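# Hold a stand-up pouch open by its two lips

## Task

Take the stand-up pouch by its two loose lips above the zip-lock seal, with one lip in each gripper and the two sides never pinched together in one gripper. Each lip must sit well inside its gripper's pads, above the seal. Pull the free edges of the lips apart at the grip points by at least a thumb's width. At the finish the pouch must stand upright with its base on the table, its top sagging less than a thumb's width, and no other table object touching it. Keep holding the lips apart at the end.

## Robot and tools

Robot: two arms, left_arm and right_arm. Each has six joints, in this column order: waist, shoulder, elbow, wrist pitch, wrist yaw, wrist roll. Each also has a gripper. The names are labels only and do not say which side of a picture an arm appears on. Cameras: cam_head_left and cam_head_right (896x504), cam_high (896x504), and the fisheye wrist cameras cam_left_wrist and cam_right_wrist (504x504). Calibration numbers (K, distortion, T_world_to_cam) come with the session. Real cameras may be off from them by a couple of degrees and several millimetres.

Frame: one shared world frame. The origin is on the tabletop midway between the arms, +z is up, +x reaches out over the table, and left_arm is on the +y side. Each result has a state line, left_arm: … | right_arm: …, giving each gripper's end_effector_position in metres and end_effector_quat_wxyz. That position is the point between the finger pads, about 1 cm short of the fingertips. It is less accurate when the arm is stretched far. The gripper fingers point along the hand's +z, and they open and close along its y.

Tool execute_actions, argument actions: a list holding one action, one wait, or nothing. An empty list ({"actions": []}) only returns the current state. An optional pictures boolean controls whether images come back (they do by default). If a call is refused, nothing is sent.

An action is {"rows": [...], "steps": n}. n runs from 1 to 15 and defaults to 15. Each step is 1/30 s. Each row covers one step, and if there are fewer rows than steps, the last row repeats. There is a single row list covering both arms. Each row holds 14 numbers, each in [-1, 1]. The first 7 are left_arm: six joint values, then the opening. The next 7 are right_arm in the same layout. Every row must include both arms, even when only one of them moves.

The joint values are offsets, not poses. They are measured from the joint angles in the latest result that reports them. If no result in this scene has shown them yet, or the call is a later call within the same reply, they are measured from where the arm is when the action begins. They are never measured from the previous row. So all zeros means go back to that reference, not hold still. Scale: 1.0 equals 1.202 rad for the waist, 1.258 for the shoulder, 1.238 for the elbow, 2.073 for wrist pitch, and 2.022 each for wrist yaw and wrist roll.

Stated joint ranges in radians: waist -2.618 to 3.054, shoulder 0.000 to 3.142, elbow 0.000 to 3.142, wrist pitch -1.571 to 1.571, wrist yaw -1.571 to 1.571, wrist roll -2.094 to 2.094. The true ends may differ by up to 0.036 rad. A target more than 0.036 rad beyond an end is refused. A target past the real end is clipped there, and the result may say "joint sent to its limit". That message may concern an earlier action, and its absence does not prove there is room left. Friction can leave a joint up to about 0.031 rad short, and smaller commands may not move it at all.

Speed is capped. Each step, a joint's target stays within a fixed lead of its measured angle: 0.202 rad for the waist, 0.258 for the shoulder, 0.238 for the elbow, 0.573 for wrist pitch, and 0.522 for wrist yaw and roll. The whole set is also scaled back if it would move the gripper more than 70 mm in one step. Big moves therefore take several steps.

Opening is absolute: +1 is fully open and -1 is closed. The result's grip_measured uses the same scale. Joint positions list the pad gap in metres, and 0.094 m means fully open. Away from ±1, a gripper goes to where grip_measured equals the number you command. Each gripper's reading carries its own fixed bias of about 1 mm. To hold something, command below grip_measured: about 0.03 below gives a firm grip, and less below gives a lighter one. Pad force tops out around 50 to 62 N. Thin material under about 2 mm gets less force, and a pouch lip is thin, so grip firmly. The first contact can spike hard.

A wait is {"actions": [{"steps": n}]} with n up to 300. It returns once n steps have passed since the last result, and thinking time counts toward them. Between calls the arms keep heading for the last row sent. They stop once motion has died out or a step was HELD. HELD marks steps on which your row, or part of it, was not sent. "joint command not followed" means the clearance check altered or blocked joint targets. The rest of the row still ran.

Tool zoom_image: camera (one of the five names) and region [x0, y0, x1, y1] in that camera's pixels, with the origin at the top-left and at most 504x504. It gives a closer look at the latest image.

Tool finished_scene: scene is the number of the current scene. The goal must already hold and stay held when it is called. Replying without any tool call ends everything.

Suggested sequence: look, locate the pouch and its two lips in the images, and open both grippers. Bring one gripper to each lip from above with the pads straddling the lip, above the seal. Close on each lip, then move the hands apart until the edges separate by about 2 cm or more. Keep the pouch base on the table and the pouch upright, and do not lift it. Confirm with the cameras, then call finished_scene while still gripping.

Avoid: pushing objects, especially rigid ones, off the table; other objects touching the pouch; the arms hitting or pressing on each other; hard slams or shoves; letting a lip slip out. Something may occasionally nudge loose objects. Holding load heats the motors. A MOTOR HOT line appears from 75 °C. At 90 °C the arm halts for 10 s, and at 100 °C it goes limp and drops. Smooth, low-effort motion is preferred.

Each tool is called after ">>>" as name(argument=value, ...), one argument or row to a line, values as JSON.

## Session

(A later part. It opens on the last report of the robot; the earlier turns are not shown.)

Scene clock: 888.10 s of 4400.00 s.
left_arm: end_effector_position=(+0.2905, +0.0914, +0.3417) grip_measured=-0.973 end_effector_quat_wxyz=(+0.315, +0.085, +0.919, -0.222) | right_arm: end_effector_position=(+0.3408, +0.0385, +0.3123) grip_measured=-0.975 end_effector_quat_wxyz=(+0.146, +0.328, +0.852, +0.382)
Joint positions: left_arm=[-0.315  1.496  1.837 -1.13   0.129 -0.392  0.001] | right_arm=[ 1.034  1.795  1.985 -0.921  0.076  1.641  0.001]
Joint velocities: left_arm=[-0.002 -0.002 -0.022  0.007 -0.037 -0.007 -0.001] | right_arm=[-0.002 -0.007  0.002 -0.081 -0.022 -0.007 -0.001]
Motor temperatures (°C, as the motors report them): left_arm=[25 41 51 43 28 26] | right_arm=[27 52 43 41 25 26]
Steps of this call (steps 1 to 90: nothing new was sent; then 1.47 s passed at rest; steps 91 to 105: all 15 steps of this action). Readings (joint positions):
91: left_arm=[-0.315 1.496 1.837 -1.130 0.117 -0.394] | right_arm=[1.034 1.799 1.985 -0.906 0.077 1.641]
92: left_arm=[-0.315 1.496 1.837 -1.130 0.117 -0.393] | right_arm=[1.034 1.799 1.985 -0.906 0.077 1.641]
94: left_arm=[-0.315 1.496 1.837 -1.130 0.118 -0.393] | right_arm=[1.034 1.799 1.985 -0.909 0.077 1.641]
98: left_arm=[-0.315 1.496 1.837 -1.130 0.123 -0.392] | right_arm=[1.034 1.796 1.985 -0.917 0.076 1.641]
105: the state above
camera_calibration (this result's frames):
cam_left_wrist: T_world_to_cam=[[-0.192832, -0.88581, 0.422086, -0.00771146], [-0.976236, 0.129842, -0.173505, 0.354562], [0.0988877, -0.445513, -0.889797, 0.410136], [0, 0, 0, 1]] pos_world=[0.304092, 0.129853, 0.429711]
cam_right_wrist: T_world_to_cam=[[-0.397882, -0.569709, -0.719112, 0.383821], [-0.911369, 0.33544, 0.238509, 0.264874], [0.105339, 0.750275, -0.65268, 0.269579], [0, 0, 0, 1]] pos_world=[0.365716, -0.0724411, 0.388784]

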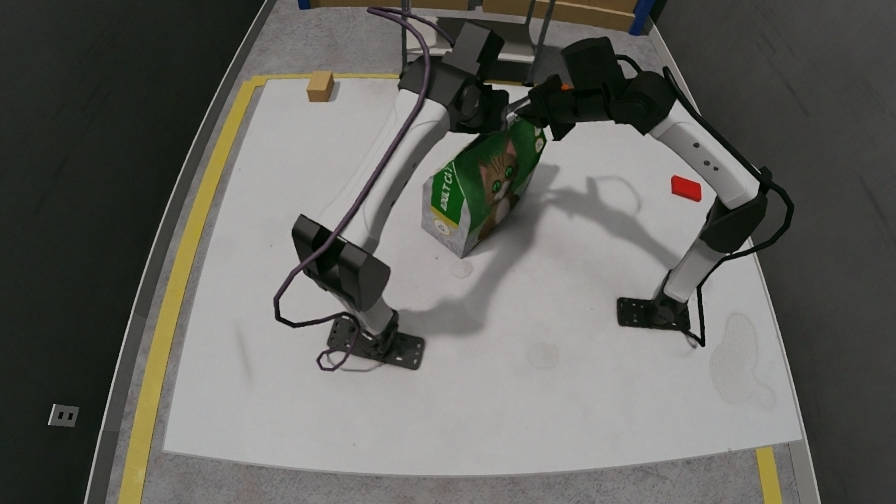

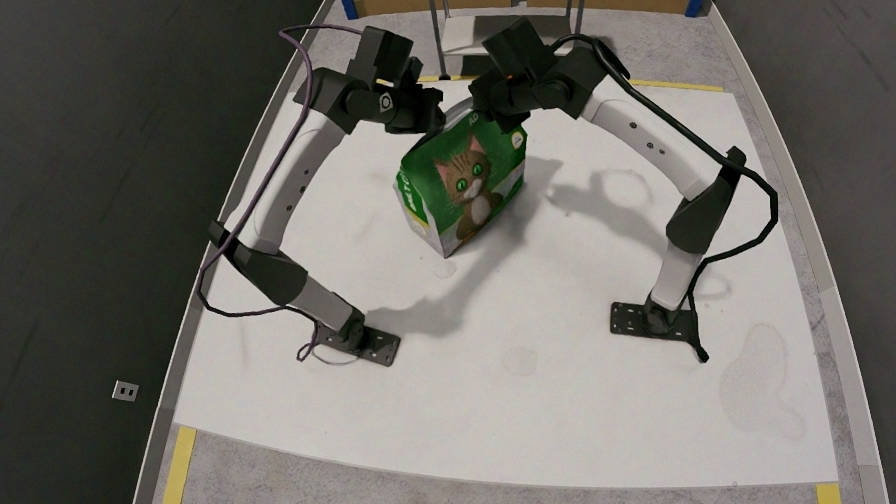

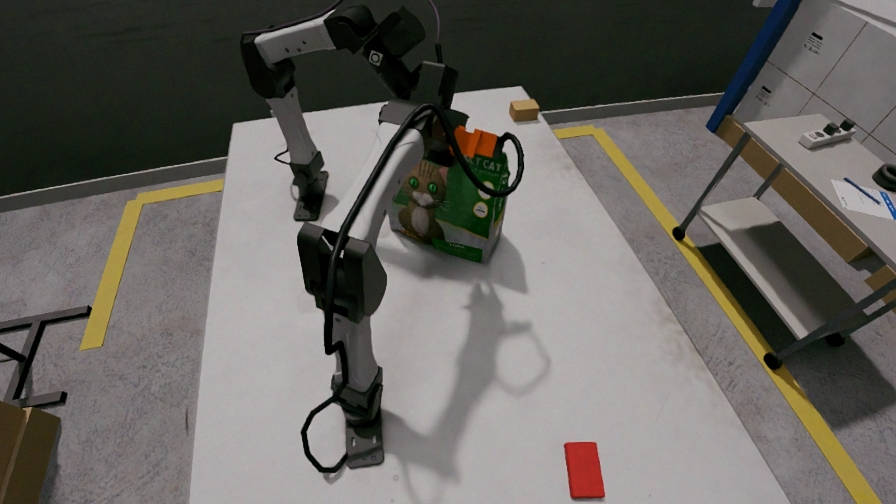

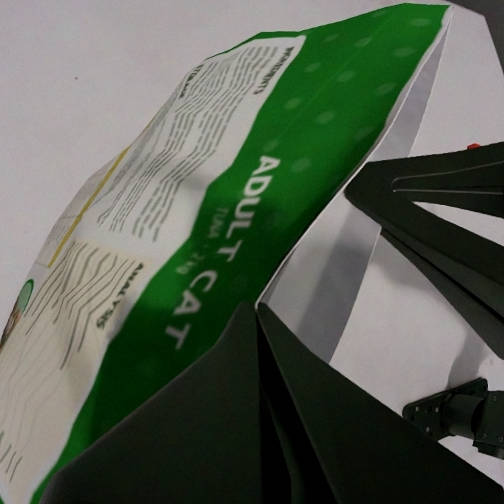

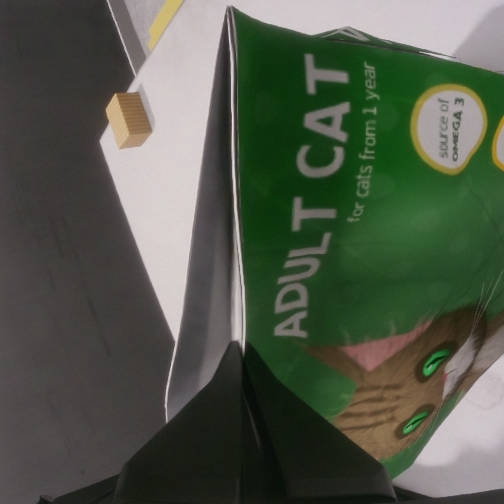

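>>> execute_actions(
  actions=[
    {"rows": [[0,0,0,0,-0.01,0,-1,0,-0.008,0,-0.012,0,0,-1],[0,0,0,0,-0.018,0,-1,0,-0.014,0,-0.02,0,0,-1],[0,0,0,0,-0.025,0,-1,0,-0.02,0,-0.027,0,0,-1],[0,0,0,0,-0.03,-0.005,-1,0,-0.025,0,-0.033,0,0,-1],[0,0,0,0,-0.035,-0.01,-1,0,-0.03,0,-0.04,0,0,-1]], "steps": 15},
  ],
)

Scene clock: 892.03 s of 4400.00 s.
left_arm: end_effector_position=(+0.2917, +0.0930, +0.3415) grip_measured=-0.973 end_effector_quat_wxyz=(+0.316, +0.080, +0.920, -0.218) | right_arm: end_effector_position=(+0.3408, +0.0388, +0.3128) grip_measured=-0.975 end_effector_quat_wxyz=(+0.146, +0.327, +0.851, +0.383)
Joint positions: left_arm=[-0.315  1.496  1.837 -1.13   0.118 -0.398  0.001] | right_arm=[ 1.034  1.794  1.985 -0.92   0.075  1.641  0.001]
Joint velocities: left_arm=[-0.007  0.007 -0.007 -0.095 -0.007 -0.022  0.   ] | right_arm=[-0.002 -0.007 -0.007 -0.007  0.007 -0.007 -0.   ]
Motor temperatures (°C, as the motors report them): left_arm=[25 41 51 43 28 26] | right_arm=[27 52 43 40 25 26]
Steps of this call (steps 1 to 15: the robot went on to your last target; steps 16 to 103: nothing new was sent; steps 104 to 118: all 15 steps of this action). Readings (joint positions):
104: left_arm=[-0.315 1.496 1.837 -1.130 0.130 -0.392] | right_arm=[1.034 1.794 1.985 -0.920 0.076 1.641]
105: left_arm=[-0.315 1.496 1.837 -1.130 0.128 -0.391] | right_arm=[1.034 1.794 1.985 -0.919 0.076 1.641]
107: left_arm=[-0.315 1.496 1.837 -1.130 0.123 -0.391] | right_arm=[1.034 1.794 1.985 -0.919 0.075 1.641]
111: left_arm=[-0.315 1.496 1.837 -1.130 0.118 -0.395] | right_arm=[1.034 1.794 1.985 -0.920 0.075 1.641]
118: the state above
camera_calibration (this result's frames):
cam_left_wrist: T_world_to_cam=[[-0.181901, -0.889799, 0.418532, -0.00754701], [-0.977619, 0.117892, -0.174252, 0.35722], [0.105708, -0.440862, -0.891329, 0.408703], [0, 0, 0, 1]] pos_world=[0.304649, 0.131353, 0.429694]
cam_right_wrist: T_world_to_cam=[[-0.397045, -0.56861, -0.720443, 0.384362], [-0.91173, 0.334483, 0.238475, 0.264862], [0.105377, 0.751535, -0.651223, 0.269188], [0, 0, 0, 1]] pos_world=[0.365726, -0.0723441, 0.38905]

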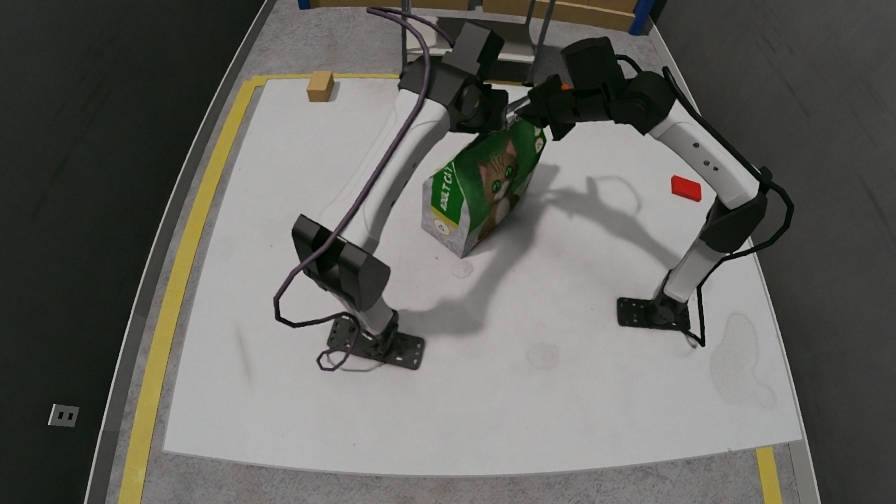

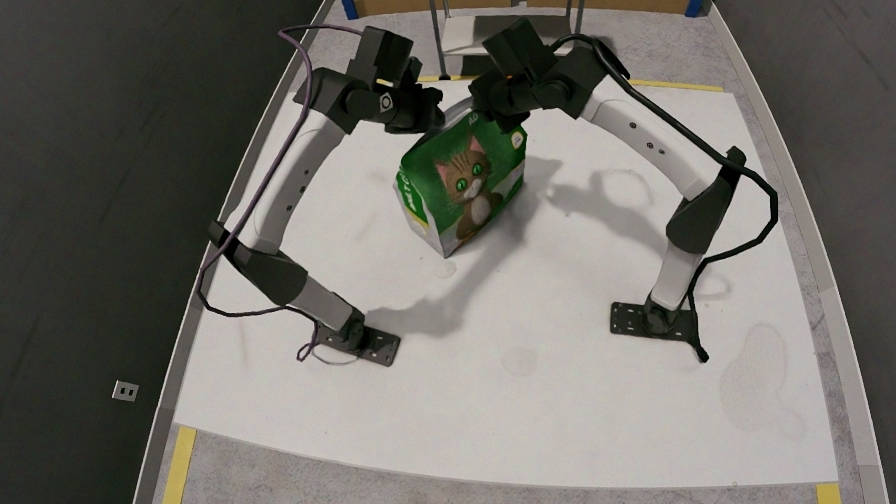

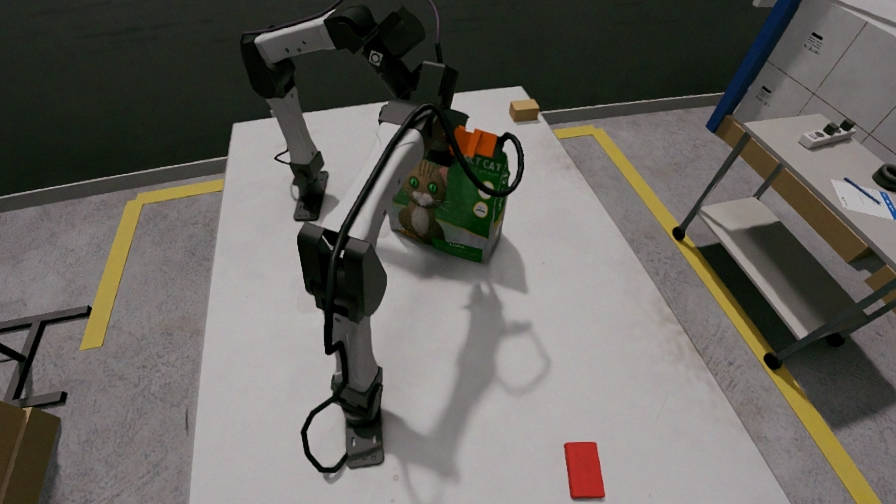

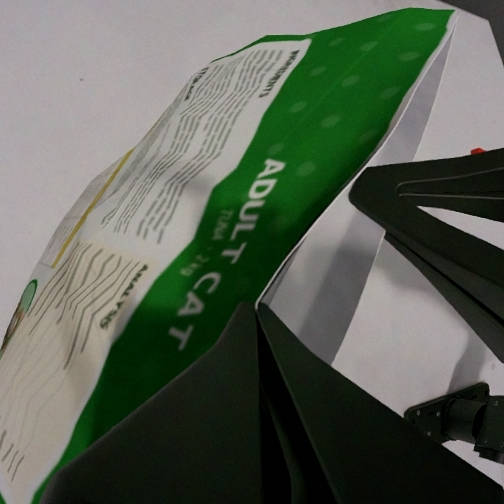

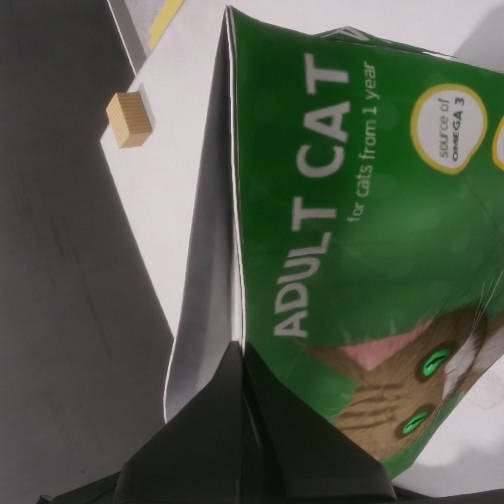

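>>> zoom_image(
  camera="cam_left_wrist",
  region=[230, 100, 504, 374],
)

>>> zoom_image(
  camera="cam_right_wrist",
  region=[130, 230, 380, 480],
)

Region (230, 100, 504, 374) of cam_left_wrist's 504x504 image, scaled by 1.839, with more detail than that image has.

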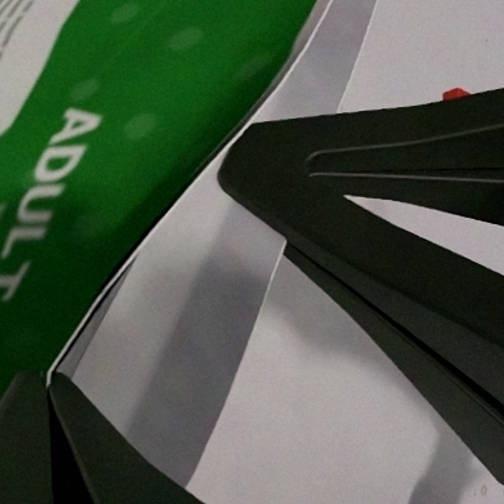

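Region (130, 230, 380, 480) of cam_right_wrist's 504x504 image, scaled by 2.016, with more detail than that image has.

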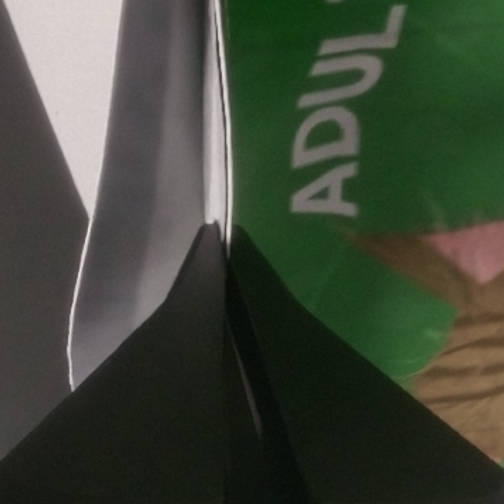

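>>> execute_actions(
  actions=[
    {"rows": [[0,0,0,0,-0.01,0,-1,0,-0.01,-0.004,-0.008,0,0,-1],[0,0,0,0,-0.015,0,-1,0,-0.016,-0.008,-0.012,0,0,-1],[0,0,0,0,-0.02,0,-1,0,-0.021,-0.012,-0.014,0,0,-1],[0,0,0,0,-0.022,0,-1,0,-0.025,-0.016,-0.014,0,0,-1],[0,0,0,0,-0.025,0,-1,0,-0.029,-0.02,-0.014,0,0,-1],[0,0,0,0,-0.025,0,-1,0,-0.033,-0.024,-0.014,0,0,-1],[0,0,0,0,-0.025,0,-1,0,-0.036,-0.028,-0.014,0,0,-1],[0,0,0,0,-0.025,0,-1,0,-0.038,-0.031,-0.014,0,0,-1]], "steps": 15},
  ],
)

Scene clock: 923.07 s of 4400.00 s.
left_arm: end_effector_position=(+0.2920, +0.0935, +0.3414) grip_measured=-0.973 end_effector_quat_wxyz=(+0.317, +0.081, +0.920, -0.216) | right_arm: end_effector_position=(+0.3407, +0.0388, +0.3126) grip_measured=-0.975 end_effector_quat_wxyz=(+0.147, +0.327, +0.850, +0.386)
Joint positions: left_arm=[-0.315  1.496  1.837 -1.13   0.114 -0.396  0.001] | right_arm=[ 1.034  1.785  1.966 -0.902  0.075  1.641  0.001]
Joint velocities: left_arm=[-0.007 -0.007  0.007 -0.051 -0.037  0.022 -0.002] | right_arm=[-0.007  0.002  0.002  0.007 -0.051  0.007 -0.001]
Motor temperatures (°C, as the motors report them): left_arm=[25 41 51 43 29 26] | right_arm=[27 56 43 39 25 26]
Steps of this call (steps 1 to 15: the robot went on to your last target; steps 16 to 110: nothing new was sent; then 26.87 s passed at rest; steps 111 to 125: all 15 steps of this action). Readings (joint positions):
111: left_arm=[-0.315 1.496 1.837 -1.130 0.120 -0.399] | right_arm=[1.034 1.794 1.985 -0.917 0.075 1.641]
112: left_arm=[-0.315 1.496 1.837 -1.130 0.120 -0.398] | right_arm=[1.034 1.794 1.985 -0.915 0.075 1.641]
114: left_arm=[-0.315 1.496 1.837 -1.130 0.120 -0.397] | right_arm=[1.034 1.794 1.985 -0.915 0.075 1.641]
118: left_arm=[-0.315 1.496 1.837 -1.130 0.114 -0.396] | right_arm=[1.034 1.792 1.973 -0.906 0.075 1.641]
125: the state above
camera_calibration (this result's frames):
cam_left_wrist: T_world_to_cam=[[-0.182432, -0.891386, 0.414909, -0.00549495], [-0.977257, 0.117993, -0.176197, 0.358031], [0.108103, -0.437617, -0.892639, 0.408283], [0, 0, 0, 1]] pos_world=[0.30475, 0.131528, 0.429813]
cam_right_wrist: T_world_to_cam=[[-0.393617, -0.563934, -0.725978, 0.384561], [-0.912898, 0.33265, 0.236562, 0.2659], [0.108091, 0.755859, -0.645751, 0.266272], [0, 0, 0, 1]] pos_world=[0.365328, -0.0728481, 0.388226]

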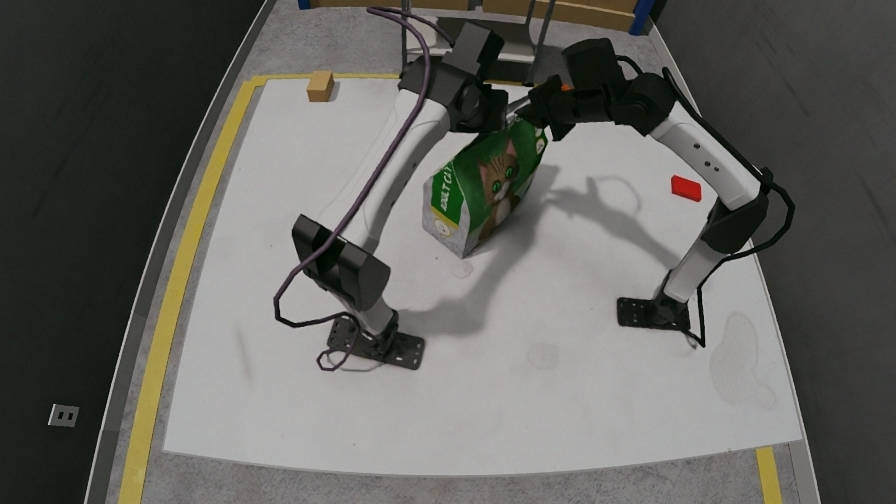

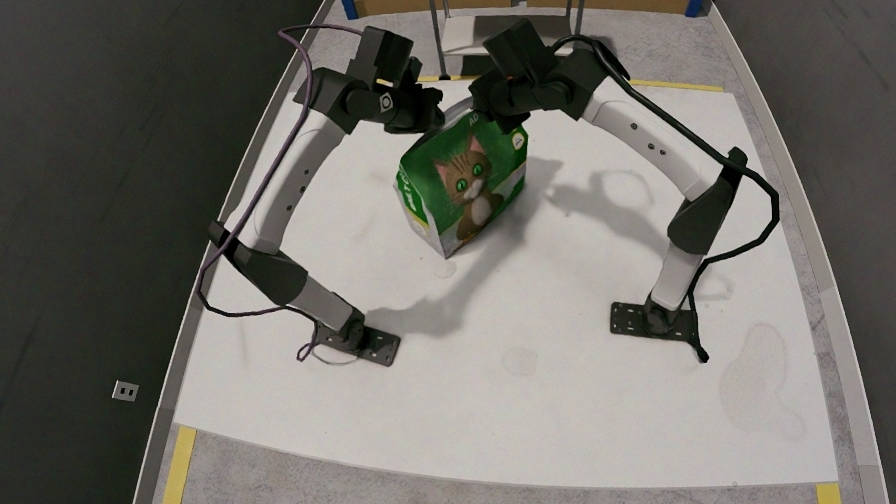

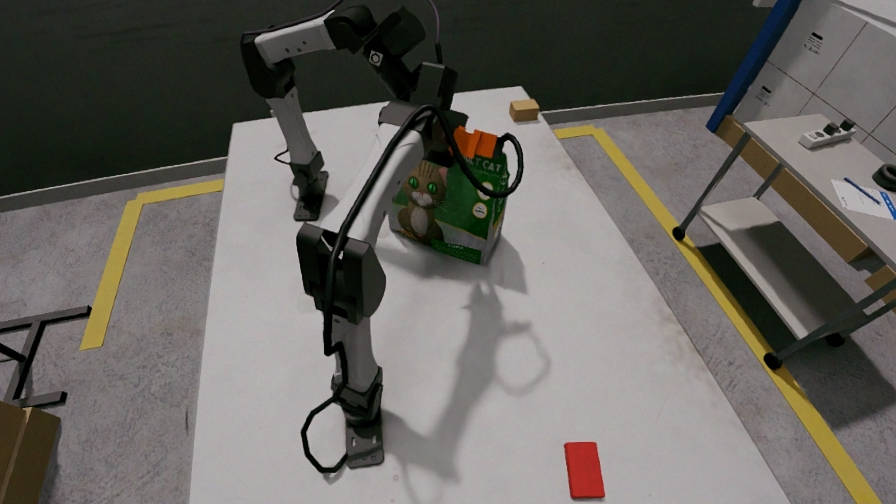

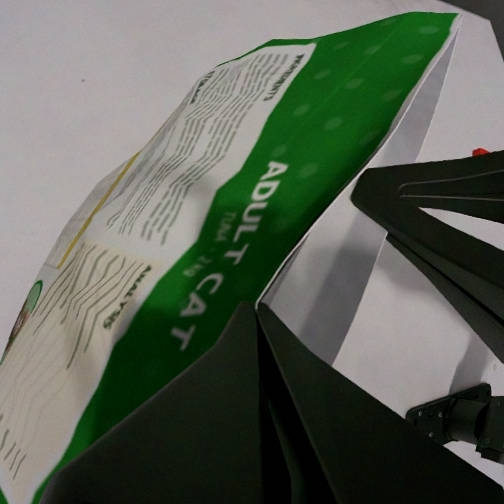

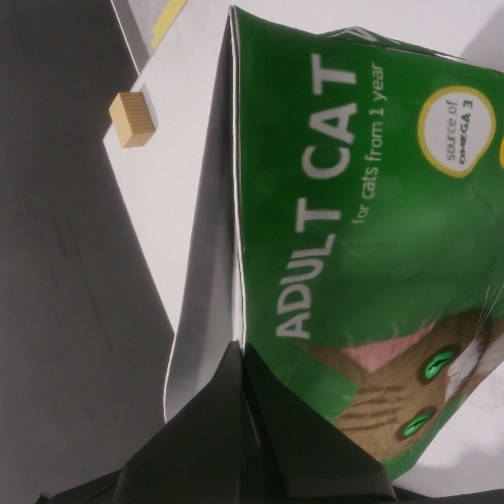

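>>> execute_actions(
  actions=[],
)

Scene clock: 1011.97 s of 4400.00 s.
left_arm: end_effector_position=(+0.2920, +0.0934, +0.3414) grip_measured=-0.973 end_effector_quat_wxyz=(+0.317, +0.081, +0.920, -0.216) | right_arm: end_effector_position=(+0.3407, +0.0387, +0.3128) grip_measured=-0.975 end_effector_quat_wxyz=(+0.147, +0.327, +0.850, +0.387)
Joint positions: left_arm=[-0.315  1.496  1.837 -1.13   0.115 -0.395  0.001] | right_arm=[ 1.034  1.785  1.966 -0.902  0.075  1.641  0.001]
Joint velocities: left_arm=[-0.017 -0.012 -0.002 -0.007  0.007 -0.051 -0.001] | right_arm=[ 0.012 -0.007 -0.007 -0.022 -0.007  0.037 -0.   ]
Motor temperatures (°C, as the motors report them): left_arm=[25 41 52 44 29 26] | right_arm=[27 60 41 38 25 26]
Steps of this call (steps 1 to 15: the robot went on to your last target; steps 16 to 110: nothing new was sent; then 85.23 s passed at rest). Readings (joint positions):
1: left_arm=[-0.315 1.496 1.837 -1.130 0.115 -0.396] | right_arm=[1.034 1.785 1.966 -0.902 0.075 1.641]
2: left_arm=[-0.315 1.496 1.837 -1.130 0.115 -0.396] | right_arm=[1.034 1.785 1.966 -0.902 0.075 1.641]
4: left_arm=[-0.315 1.496 1.837 -1.130 0.115 -0.396] | right_arm=[1.034 1.785 1.966 -0.902 0.075 1.641]
8: left_arm=[-0.315 1.496 1.837 -1.130 0.115 -0.396] | right_arm=[1.034 1.785 1.966 -0.902 0.075 1.641]
110: the state above
All arms were judged still, so your last target was given up. Only a new action makes them travel on or press farther. Fingers that are still opening or closing keep moving.
camera_calibration (this result's frames):
cam_left_wrist: T_world_to_cam=[[-0.182927, -0.891277, 0.414925, -0.00542312], [-0.977188, 0.118515, -0.176235, 0.357946], [0.107899, -0.437697, -0.892625, 0.40833], [0, 0, 0, 1]] pos_world=[0.30473, 0.131469, 0.429818]
cam_right_wrist: T_world_to_cam=[[-0.393453, -0.563711, -0.72624, 0.384657], [-0.912951, 0.332577, 0.23646, 0.26589], [0.108236, 0.756058, -0.645494, 0.266301], [0, 0, 0, 1]] pos_world=[0.365266, -0.0729328, 0.388377]

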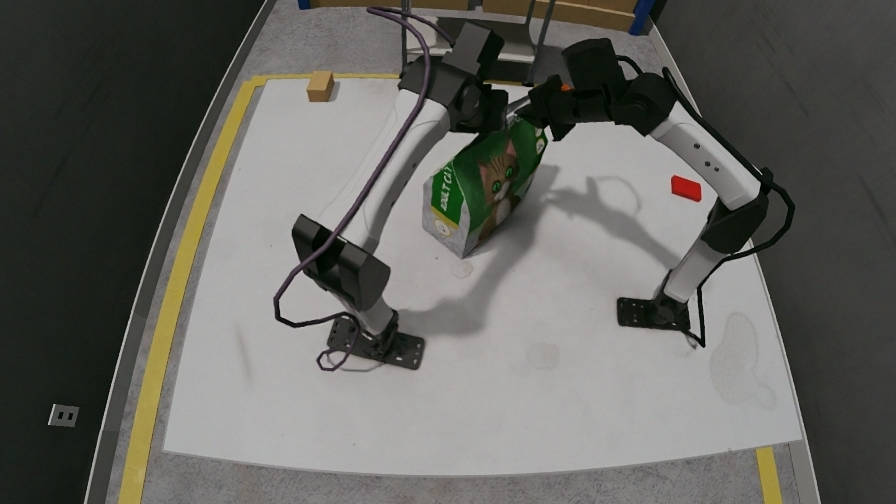

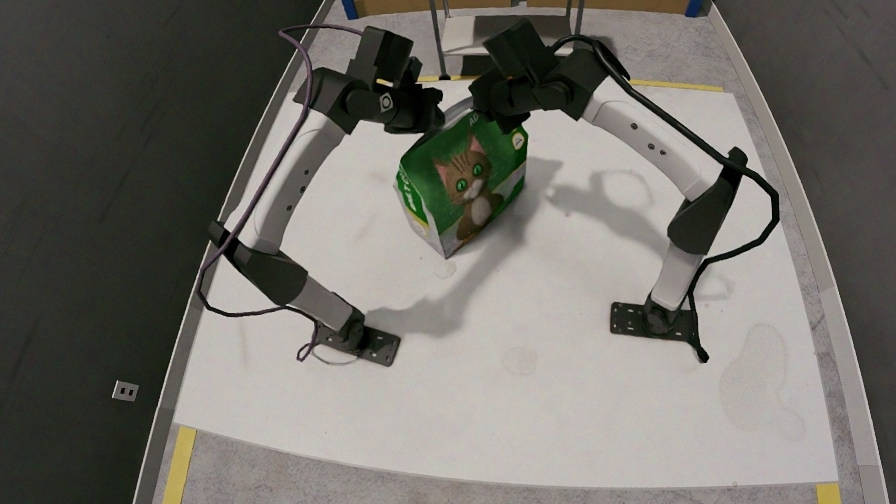

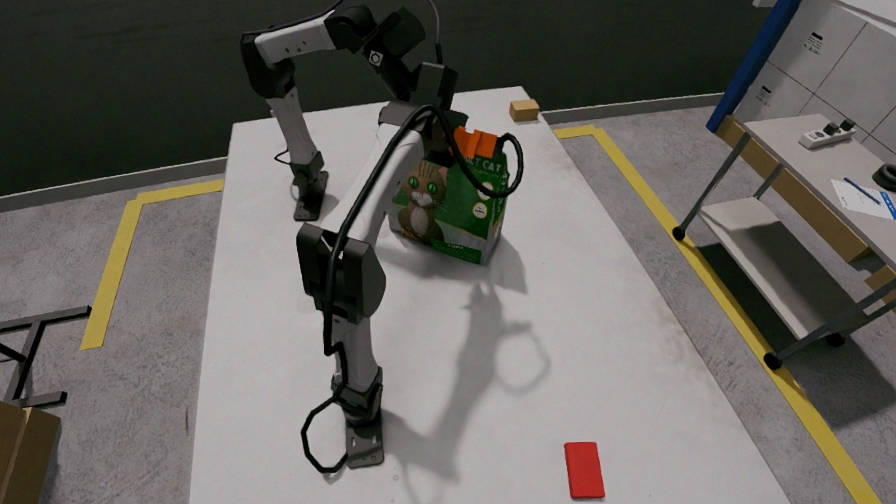

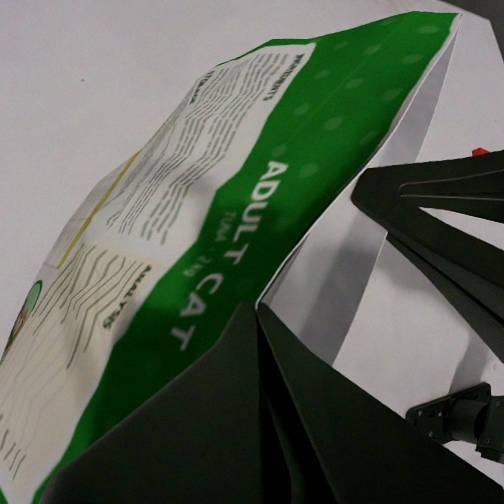

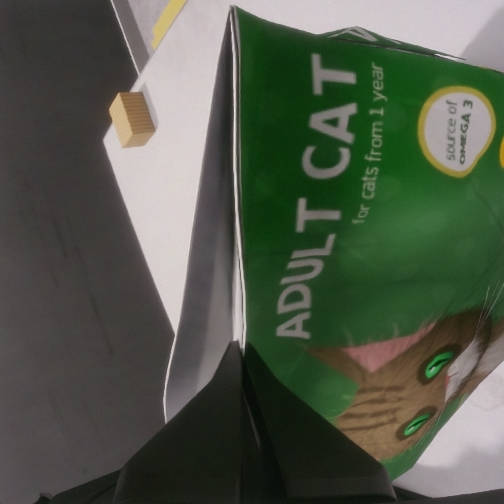

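>>> zoom_image(
  camera="cam_high",
  region=[360, 90, 560, 290],
)

>>> zoom_image(
  camera="cam_head_right",
  region=[370, 70, 570, 270],
)

>>> zoom_image(
  camera="cam_head_left",
  region=[400, 80, 600, 280],
)

Region (360, 90, 560, 290) of cam_high's 896x504 image, scaled by 2.520, with more detail than that image has.

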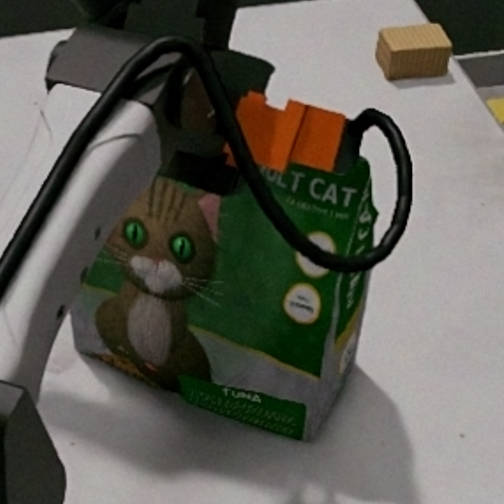

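Region (370, 70, 570, 270) of cam_head_right's 896x504 image, scaled by 2.520, with more detail than that image has.

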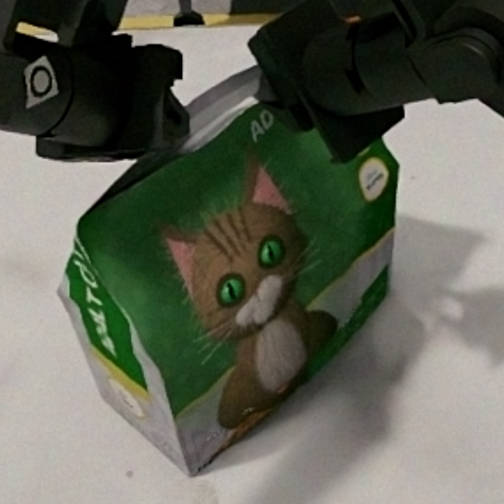

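Region (400, 80, 600, 280) of cam_head_left's 896x504 image, scaled by 2.520, with more detail than that image has.

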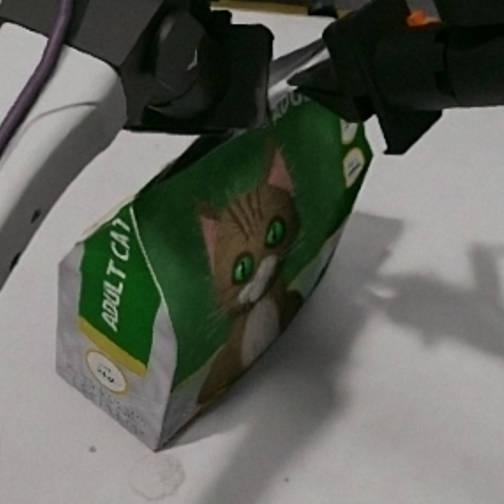

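>>> execute_actions(
  actions=[
    {"rows": [[0,0,0,0,-0.01,0,-1,0,-0.01,0,-0.012,0,0,-1]], "steps": 15},
  ],
)

Scene clock: 1025.77 s of 4400.00 s.
left_arm: end_effector_position=(+0.2914, +0.0926, +0.3415) grip_measured=-0.973 end_effector_quat_wxyz=(+0.316, +0.084, +0.919, -0.218) | right_arm: end_effector_position=(+0.3407, +0.0387, +0.3128) grip_measured=-0.975 end_effector_quat_wxyz=(+0.147, +0.327, +0.850, +0.387)
Joint positions: left_arm=[-0.315  1.496  1.837 -1.13   0.12  -0.392  0.001] | right_arm=[ 1.034  1.785  1.966 -0.902  0.075  1.641  0.001]
Joint velocities: left_arm=[-0.002 -0.007 -0.002 -0.037  0.022 -0.051  0.   ] | right_arm=[ 0.002 -0.012  0.007 -0.066 -0.066  0.081 -0.001]
Motor temperatures (°C, as the motors report them): left_arm=[25 41 52 44 29 26] | right_arm=[27 60 41 38 25 26]
Steps of this call (steps 1 to 90: nothing new was sent; then 10.30 s passed at rest; steps 91 to 105: all 15 steps of this action). Readings (joint positions):
91: left_arm=[-0.315 1.496 1.837 -1.130 0.118 -0.395] | right_arm=[1.034 1.785 1.966 -0.902 0.075 1.641]
92: left_arm=[-0.315 1.496 1.837 -1.130 0.120 -0.395] | right_arm=[1.034 1.785 1.966 -0.902 0.075 1.641]
94: left_arm=[-0.315 1.496 1.837 -1.130 0.120 -0.393] | right_arm=[1.034 1.785 1.966 -0.902 0.075 1.641]
98: left_arm=[-0.315 1.496 1.837 -1.130 0.120 -0.393] | right_arm=[1.034 1.785 1.966 -0.902 0.075 1.641]
105: the state above
camera_calibration (this result's frames):
cam_left_wrist: T_world_to_cam=[[-0.188159, -0.889363, 0.41669, -0.00553251], [-0.976552, 0.124229, -0.17582, 0.356653], [0.104603, -0.440002, -0.891884, 0.409032], [0, 0, 0, 1]] pos_world=[0.304464, 0.130748, 0.429821]
cam_right_wrist: T_world_to_cam=[[-0.39329, -0.563487, -0.726502, 0.384768], [-0.913004, 0.332504, 0.236357, 0.265943], [0.108381, 0.756256, -0.645236, 0.266168], [0, 0, 0, 1]] pos_world=[0.365285, -0.0729062, 0.388419]

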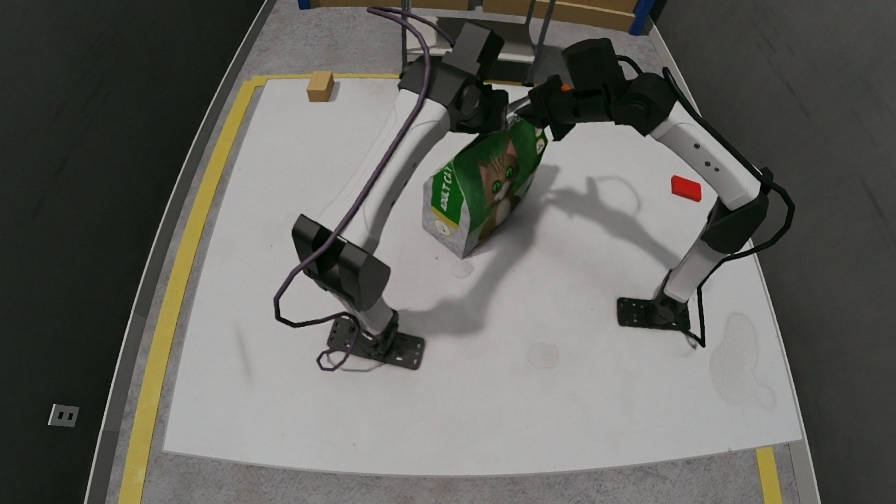

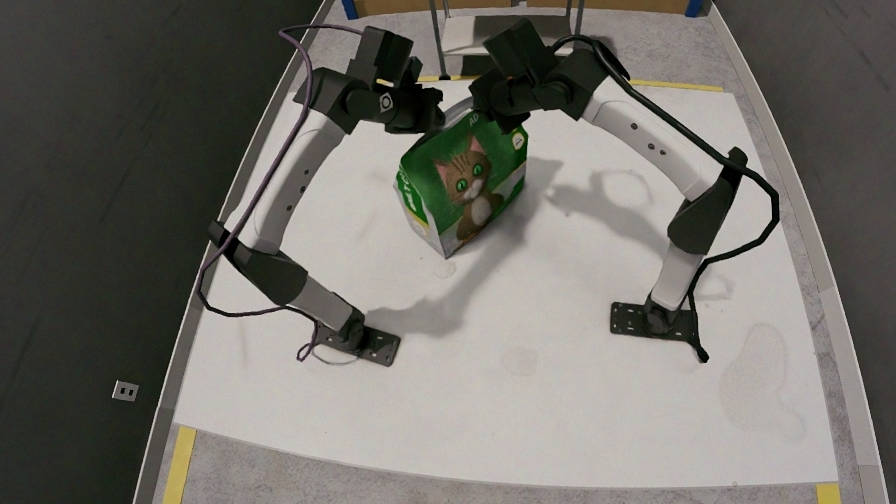

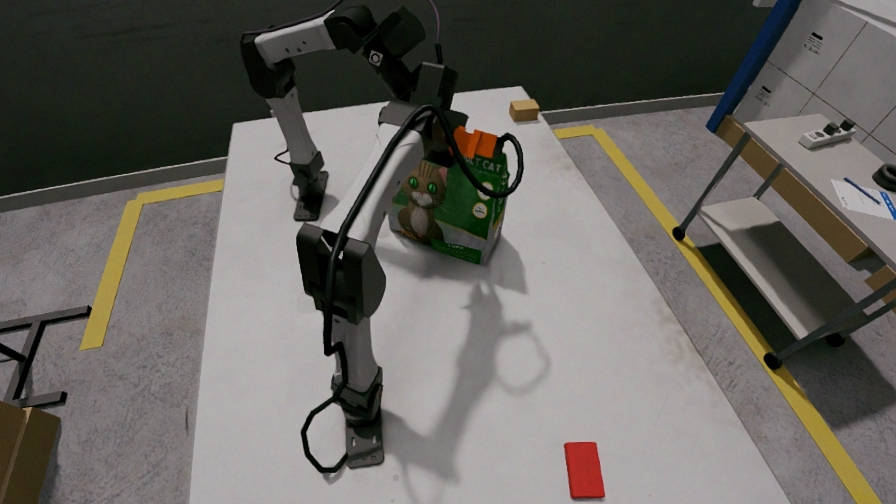

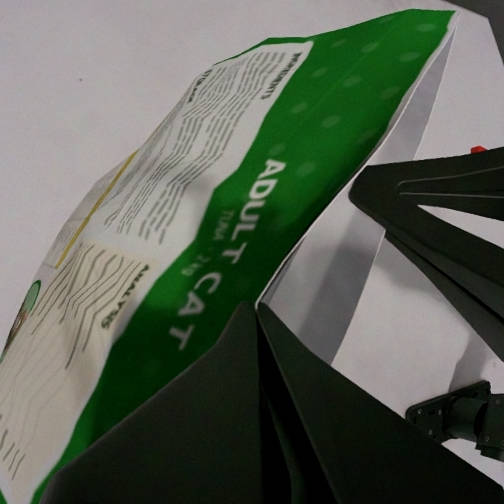

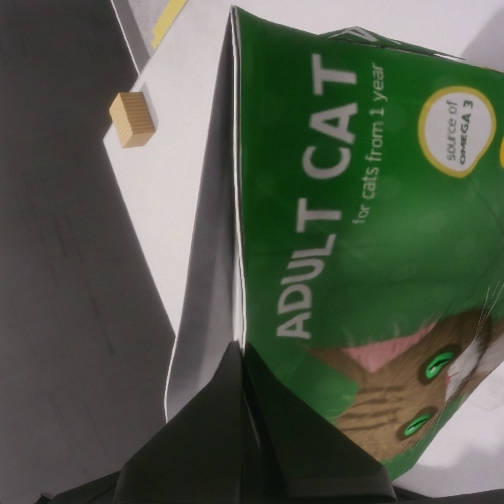

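>>> execute_actions(
  actions=[
    {"rows": [[0,0,0,0,-0.012,-0.008,-1,0,-0.01,0,-0.012,0,0,-1],[0,0,0,0,-0.018,-0.014,-1,0,-0.01,0,-0.012,0,0,-1],[0,0,0,0,-0.022,-0.02,-1,0,-0.01,0,-0.012,0,0,-1],[0,0,0,0,-0.025,-0.025,-1,0,-0.01,0,-0.012,0,0,-1]], "steps": 15},
  ],
)

>>> zoom_image(
  camera="cam_right_wrist",
  region=[130, 230, 380, 480],
)

>>> zoom_image(
  camera="cam_left_wrist",
  region=[230, 100, 504, 374],
)

Scene clock: 1033.57 s of 4400.00 s.
left_arm: end_effector_position=(+0.2917, +0.0931, +0.3415) grip_measured=-0.973 end_effector_quat_wxyz=(+0.314, +0.068, +0.921, -0.222) | right_arm: end_effector_position=(+0.3408, +0.0388, +0.3129) grip_measured=-0.975 end_effector_quat_wxyz=(+0.147, +0.327, +0.850, +0.387)
Joint positions: left_arm=[-0.315  1.496  1.837 -1.13   0.117 -0.425  0.001] | right_arm=[ 1.034  1.785  1.966 -0.901  0.075  1.641  0.001]
Joint velocities: left_arm=[ 0.002 -0.007  0.007 -0.066  0.007 -0.022 -0.   ] | right_arm=[-0.007 -0.002 -0.012  0.007  0.007 -0.007 -0.   ]
Motor temperatures (°C, as the motors report them): left_arm=[25 41 52 44 29 26] | right_arm=[27 59 41 38 25 26]
Steps of this call (steps 1 to 15: the robot went on to your last target; steps 16 to 110: nothing new was sent; then 3.63 s passed at rest; steps 111 to 125: all 15 steps of this action). Readings (joint positions):
111: left_arm=[-0.315 1.496 1.837 -1.130 0.120 -0.392] | right_arm=[1.034 1.785 1.966 -0.902 0.075 1.641]
112: left_arm=[-0.315 1.496 1.837 -1.130 0.120 -0.395] | right_arm=[1.034 1.785 1.966 -0.902 0.075 1.641]
114: left_arm=[-0.315 1.496 1.837 -1.130 0.119 -0.404] | right_arm=[1.034 1.785 1.966 -0.902 0.075 1.641]
118: left_arm=[-0.315 1.496 1.837 -1.130 0.117 -0.418] | right_arm=[1.034 1.785 1.966 -0.901 0.075 1.641]
125: the state above
camera_calibration (this result's frames):
cam_left_wrist: T_world_to_cam=[[-0.159863, -0.886938, 0.433342, -0.019242], [-0.981684, 0.0967563, -0.164117, 0.356941], [0.103632, -0.451641, -0.88616, 0.408562], [0, 0, 0, 1]] pos_world=[0.304987, 0.132921, 0.42897]
cam_right_wrist: T_world_to_cam=[[-0.393127, -0.563263, -0.726764, 0.38488], [-0.913057, 0.332431, 0.236254, 0.265996], [0.108526, 0.756455, -0.644979, 0.266034], [0, 0, 0, 1]] pos_world=[0.365305, -0.0728796, 0.38846]

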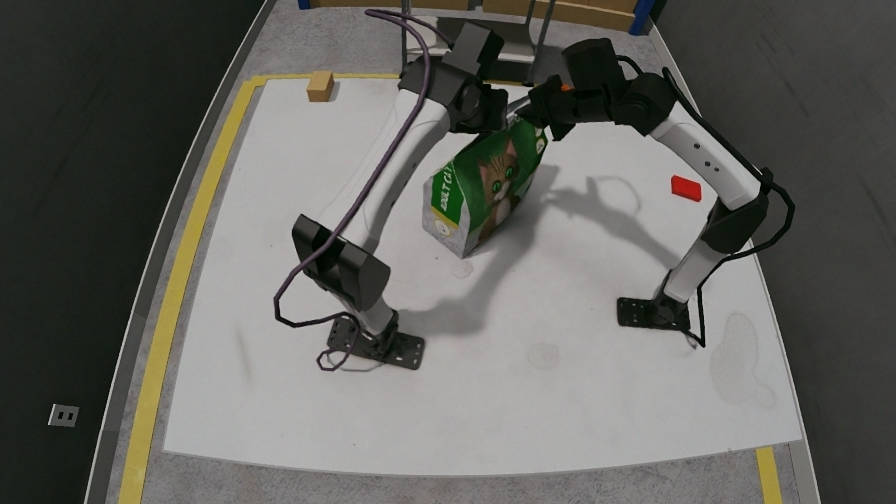

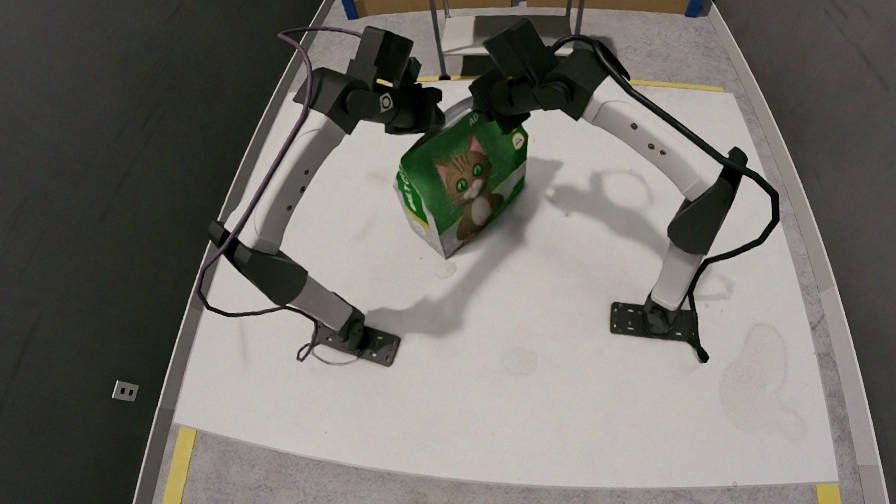

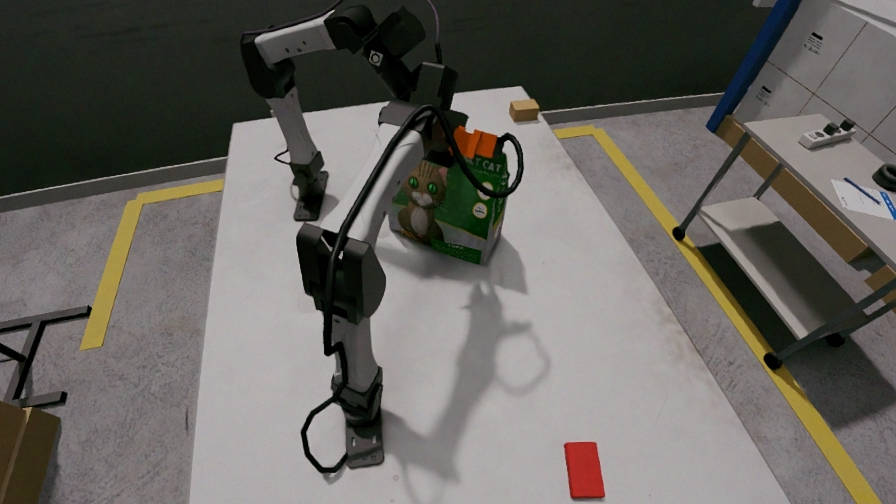

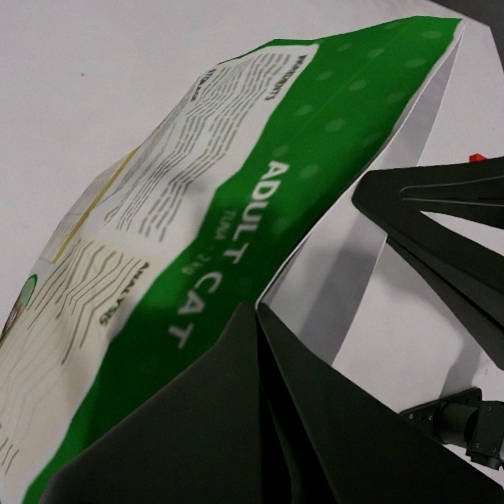

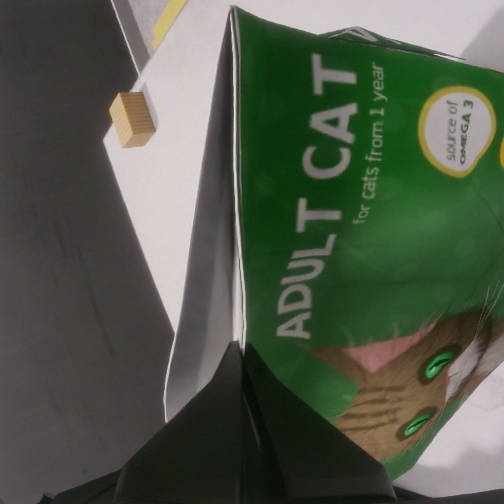

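Region (130, 230, 380, 480) of cam_right_wrist's 504x504 image, scaled by 2.016, with more detail than that image has.

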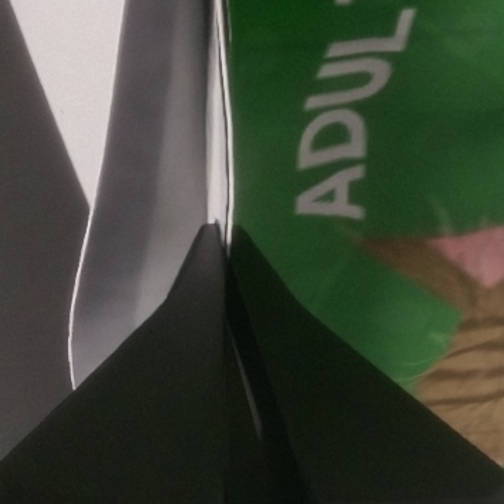

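Region (230, 100, 504, 374) of cam_left_wrist's 504x504 image, scaled by 1.839, with more detail than that image has.

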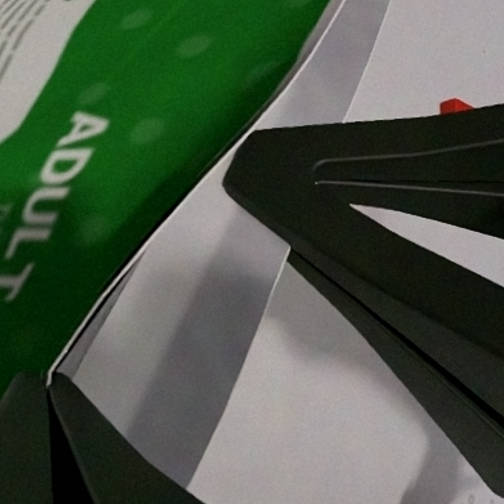

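>>> finished_scene(
  scene=2,
)

The scene is finished: the task was done.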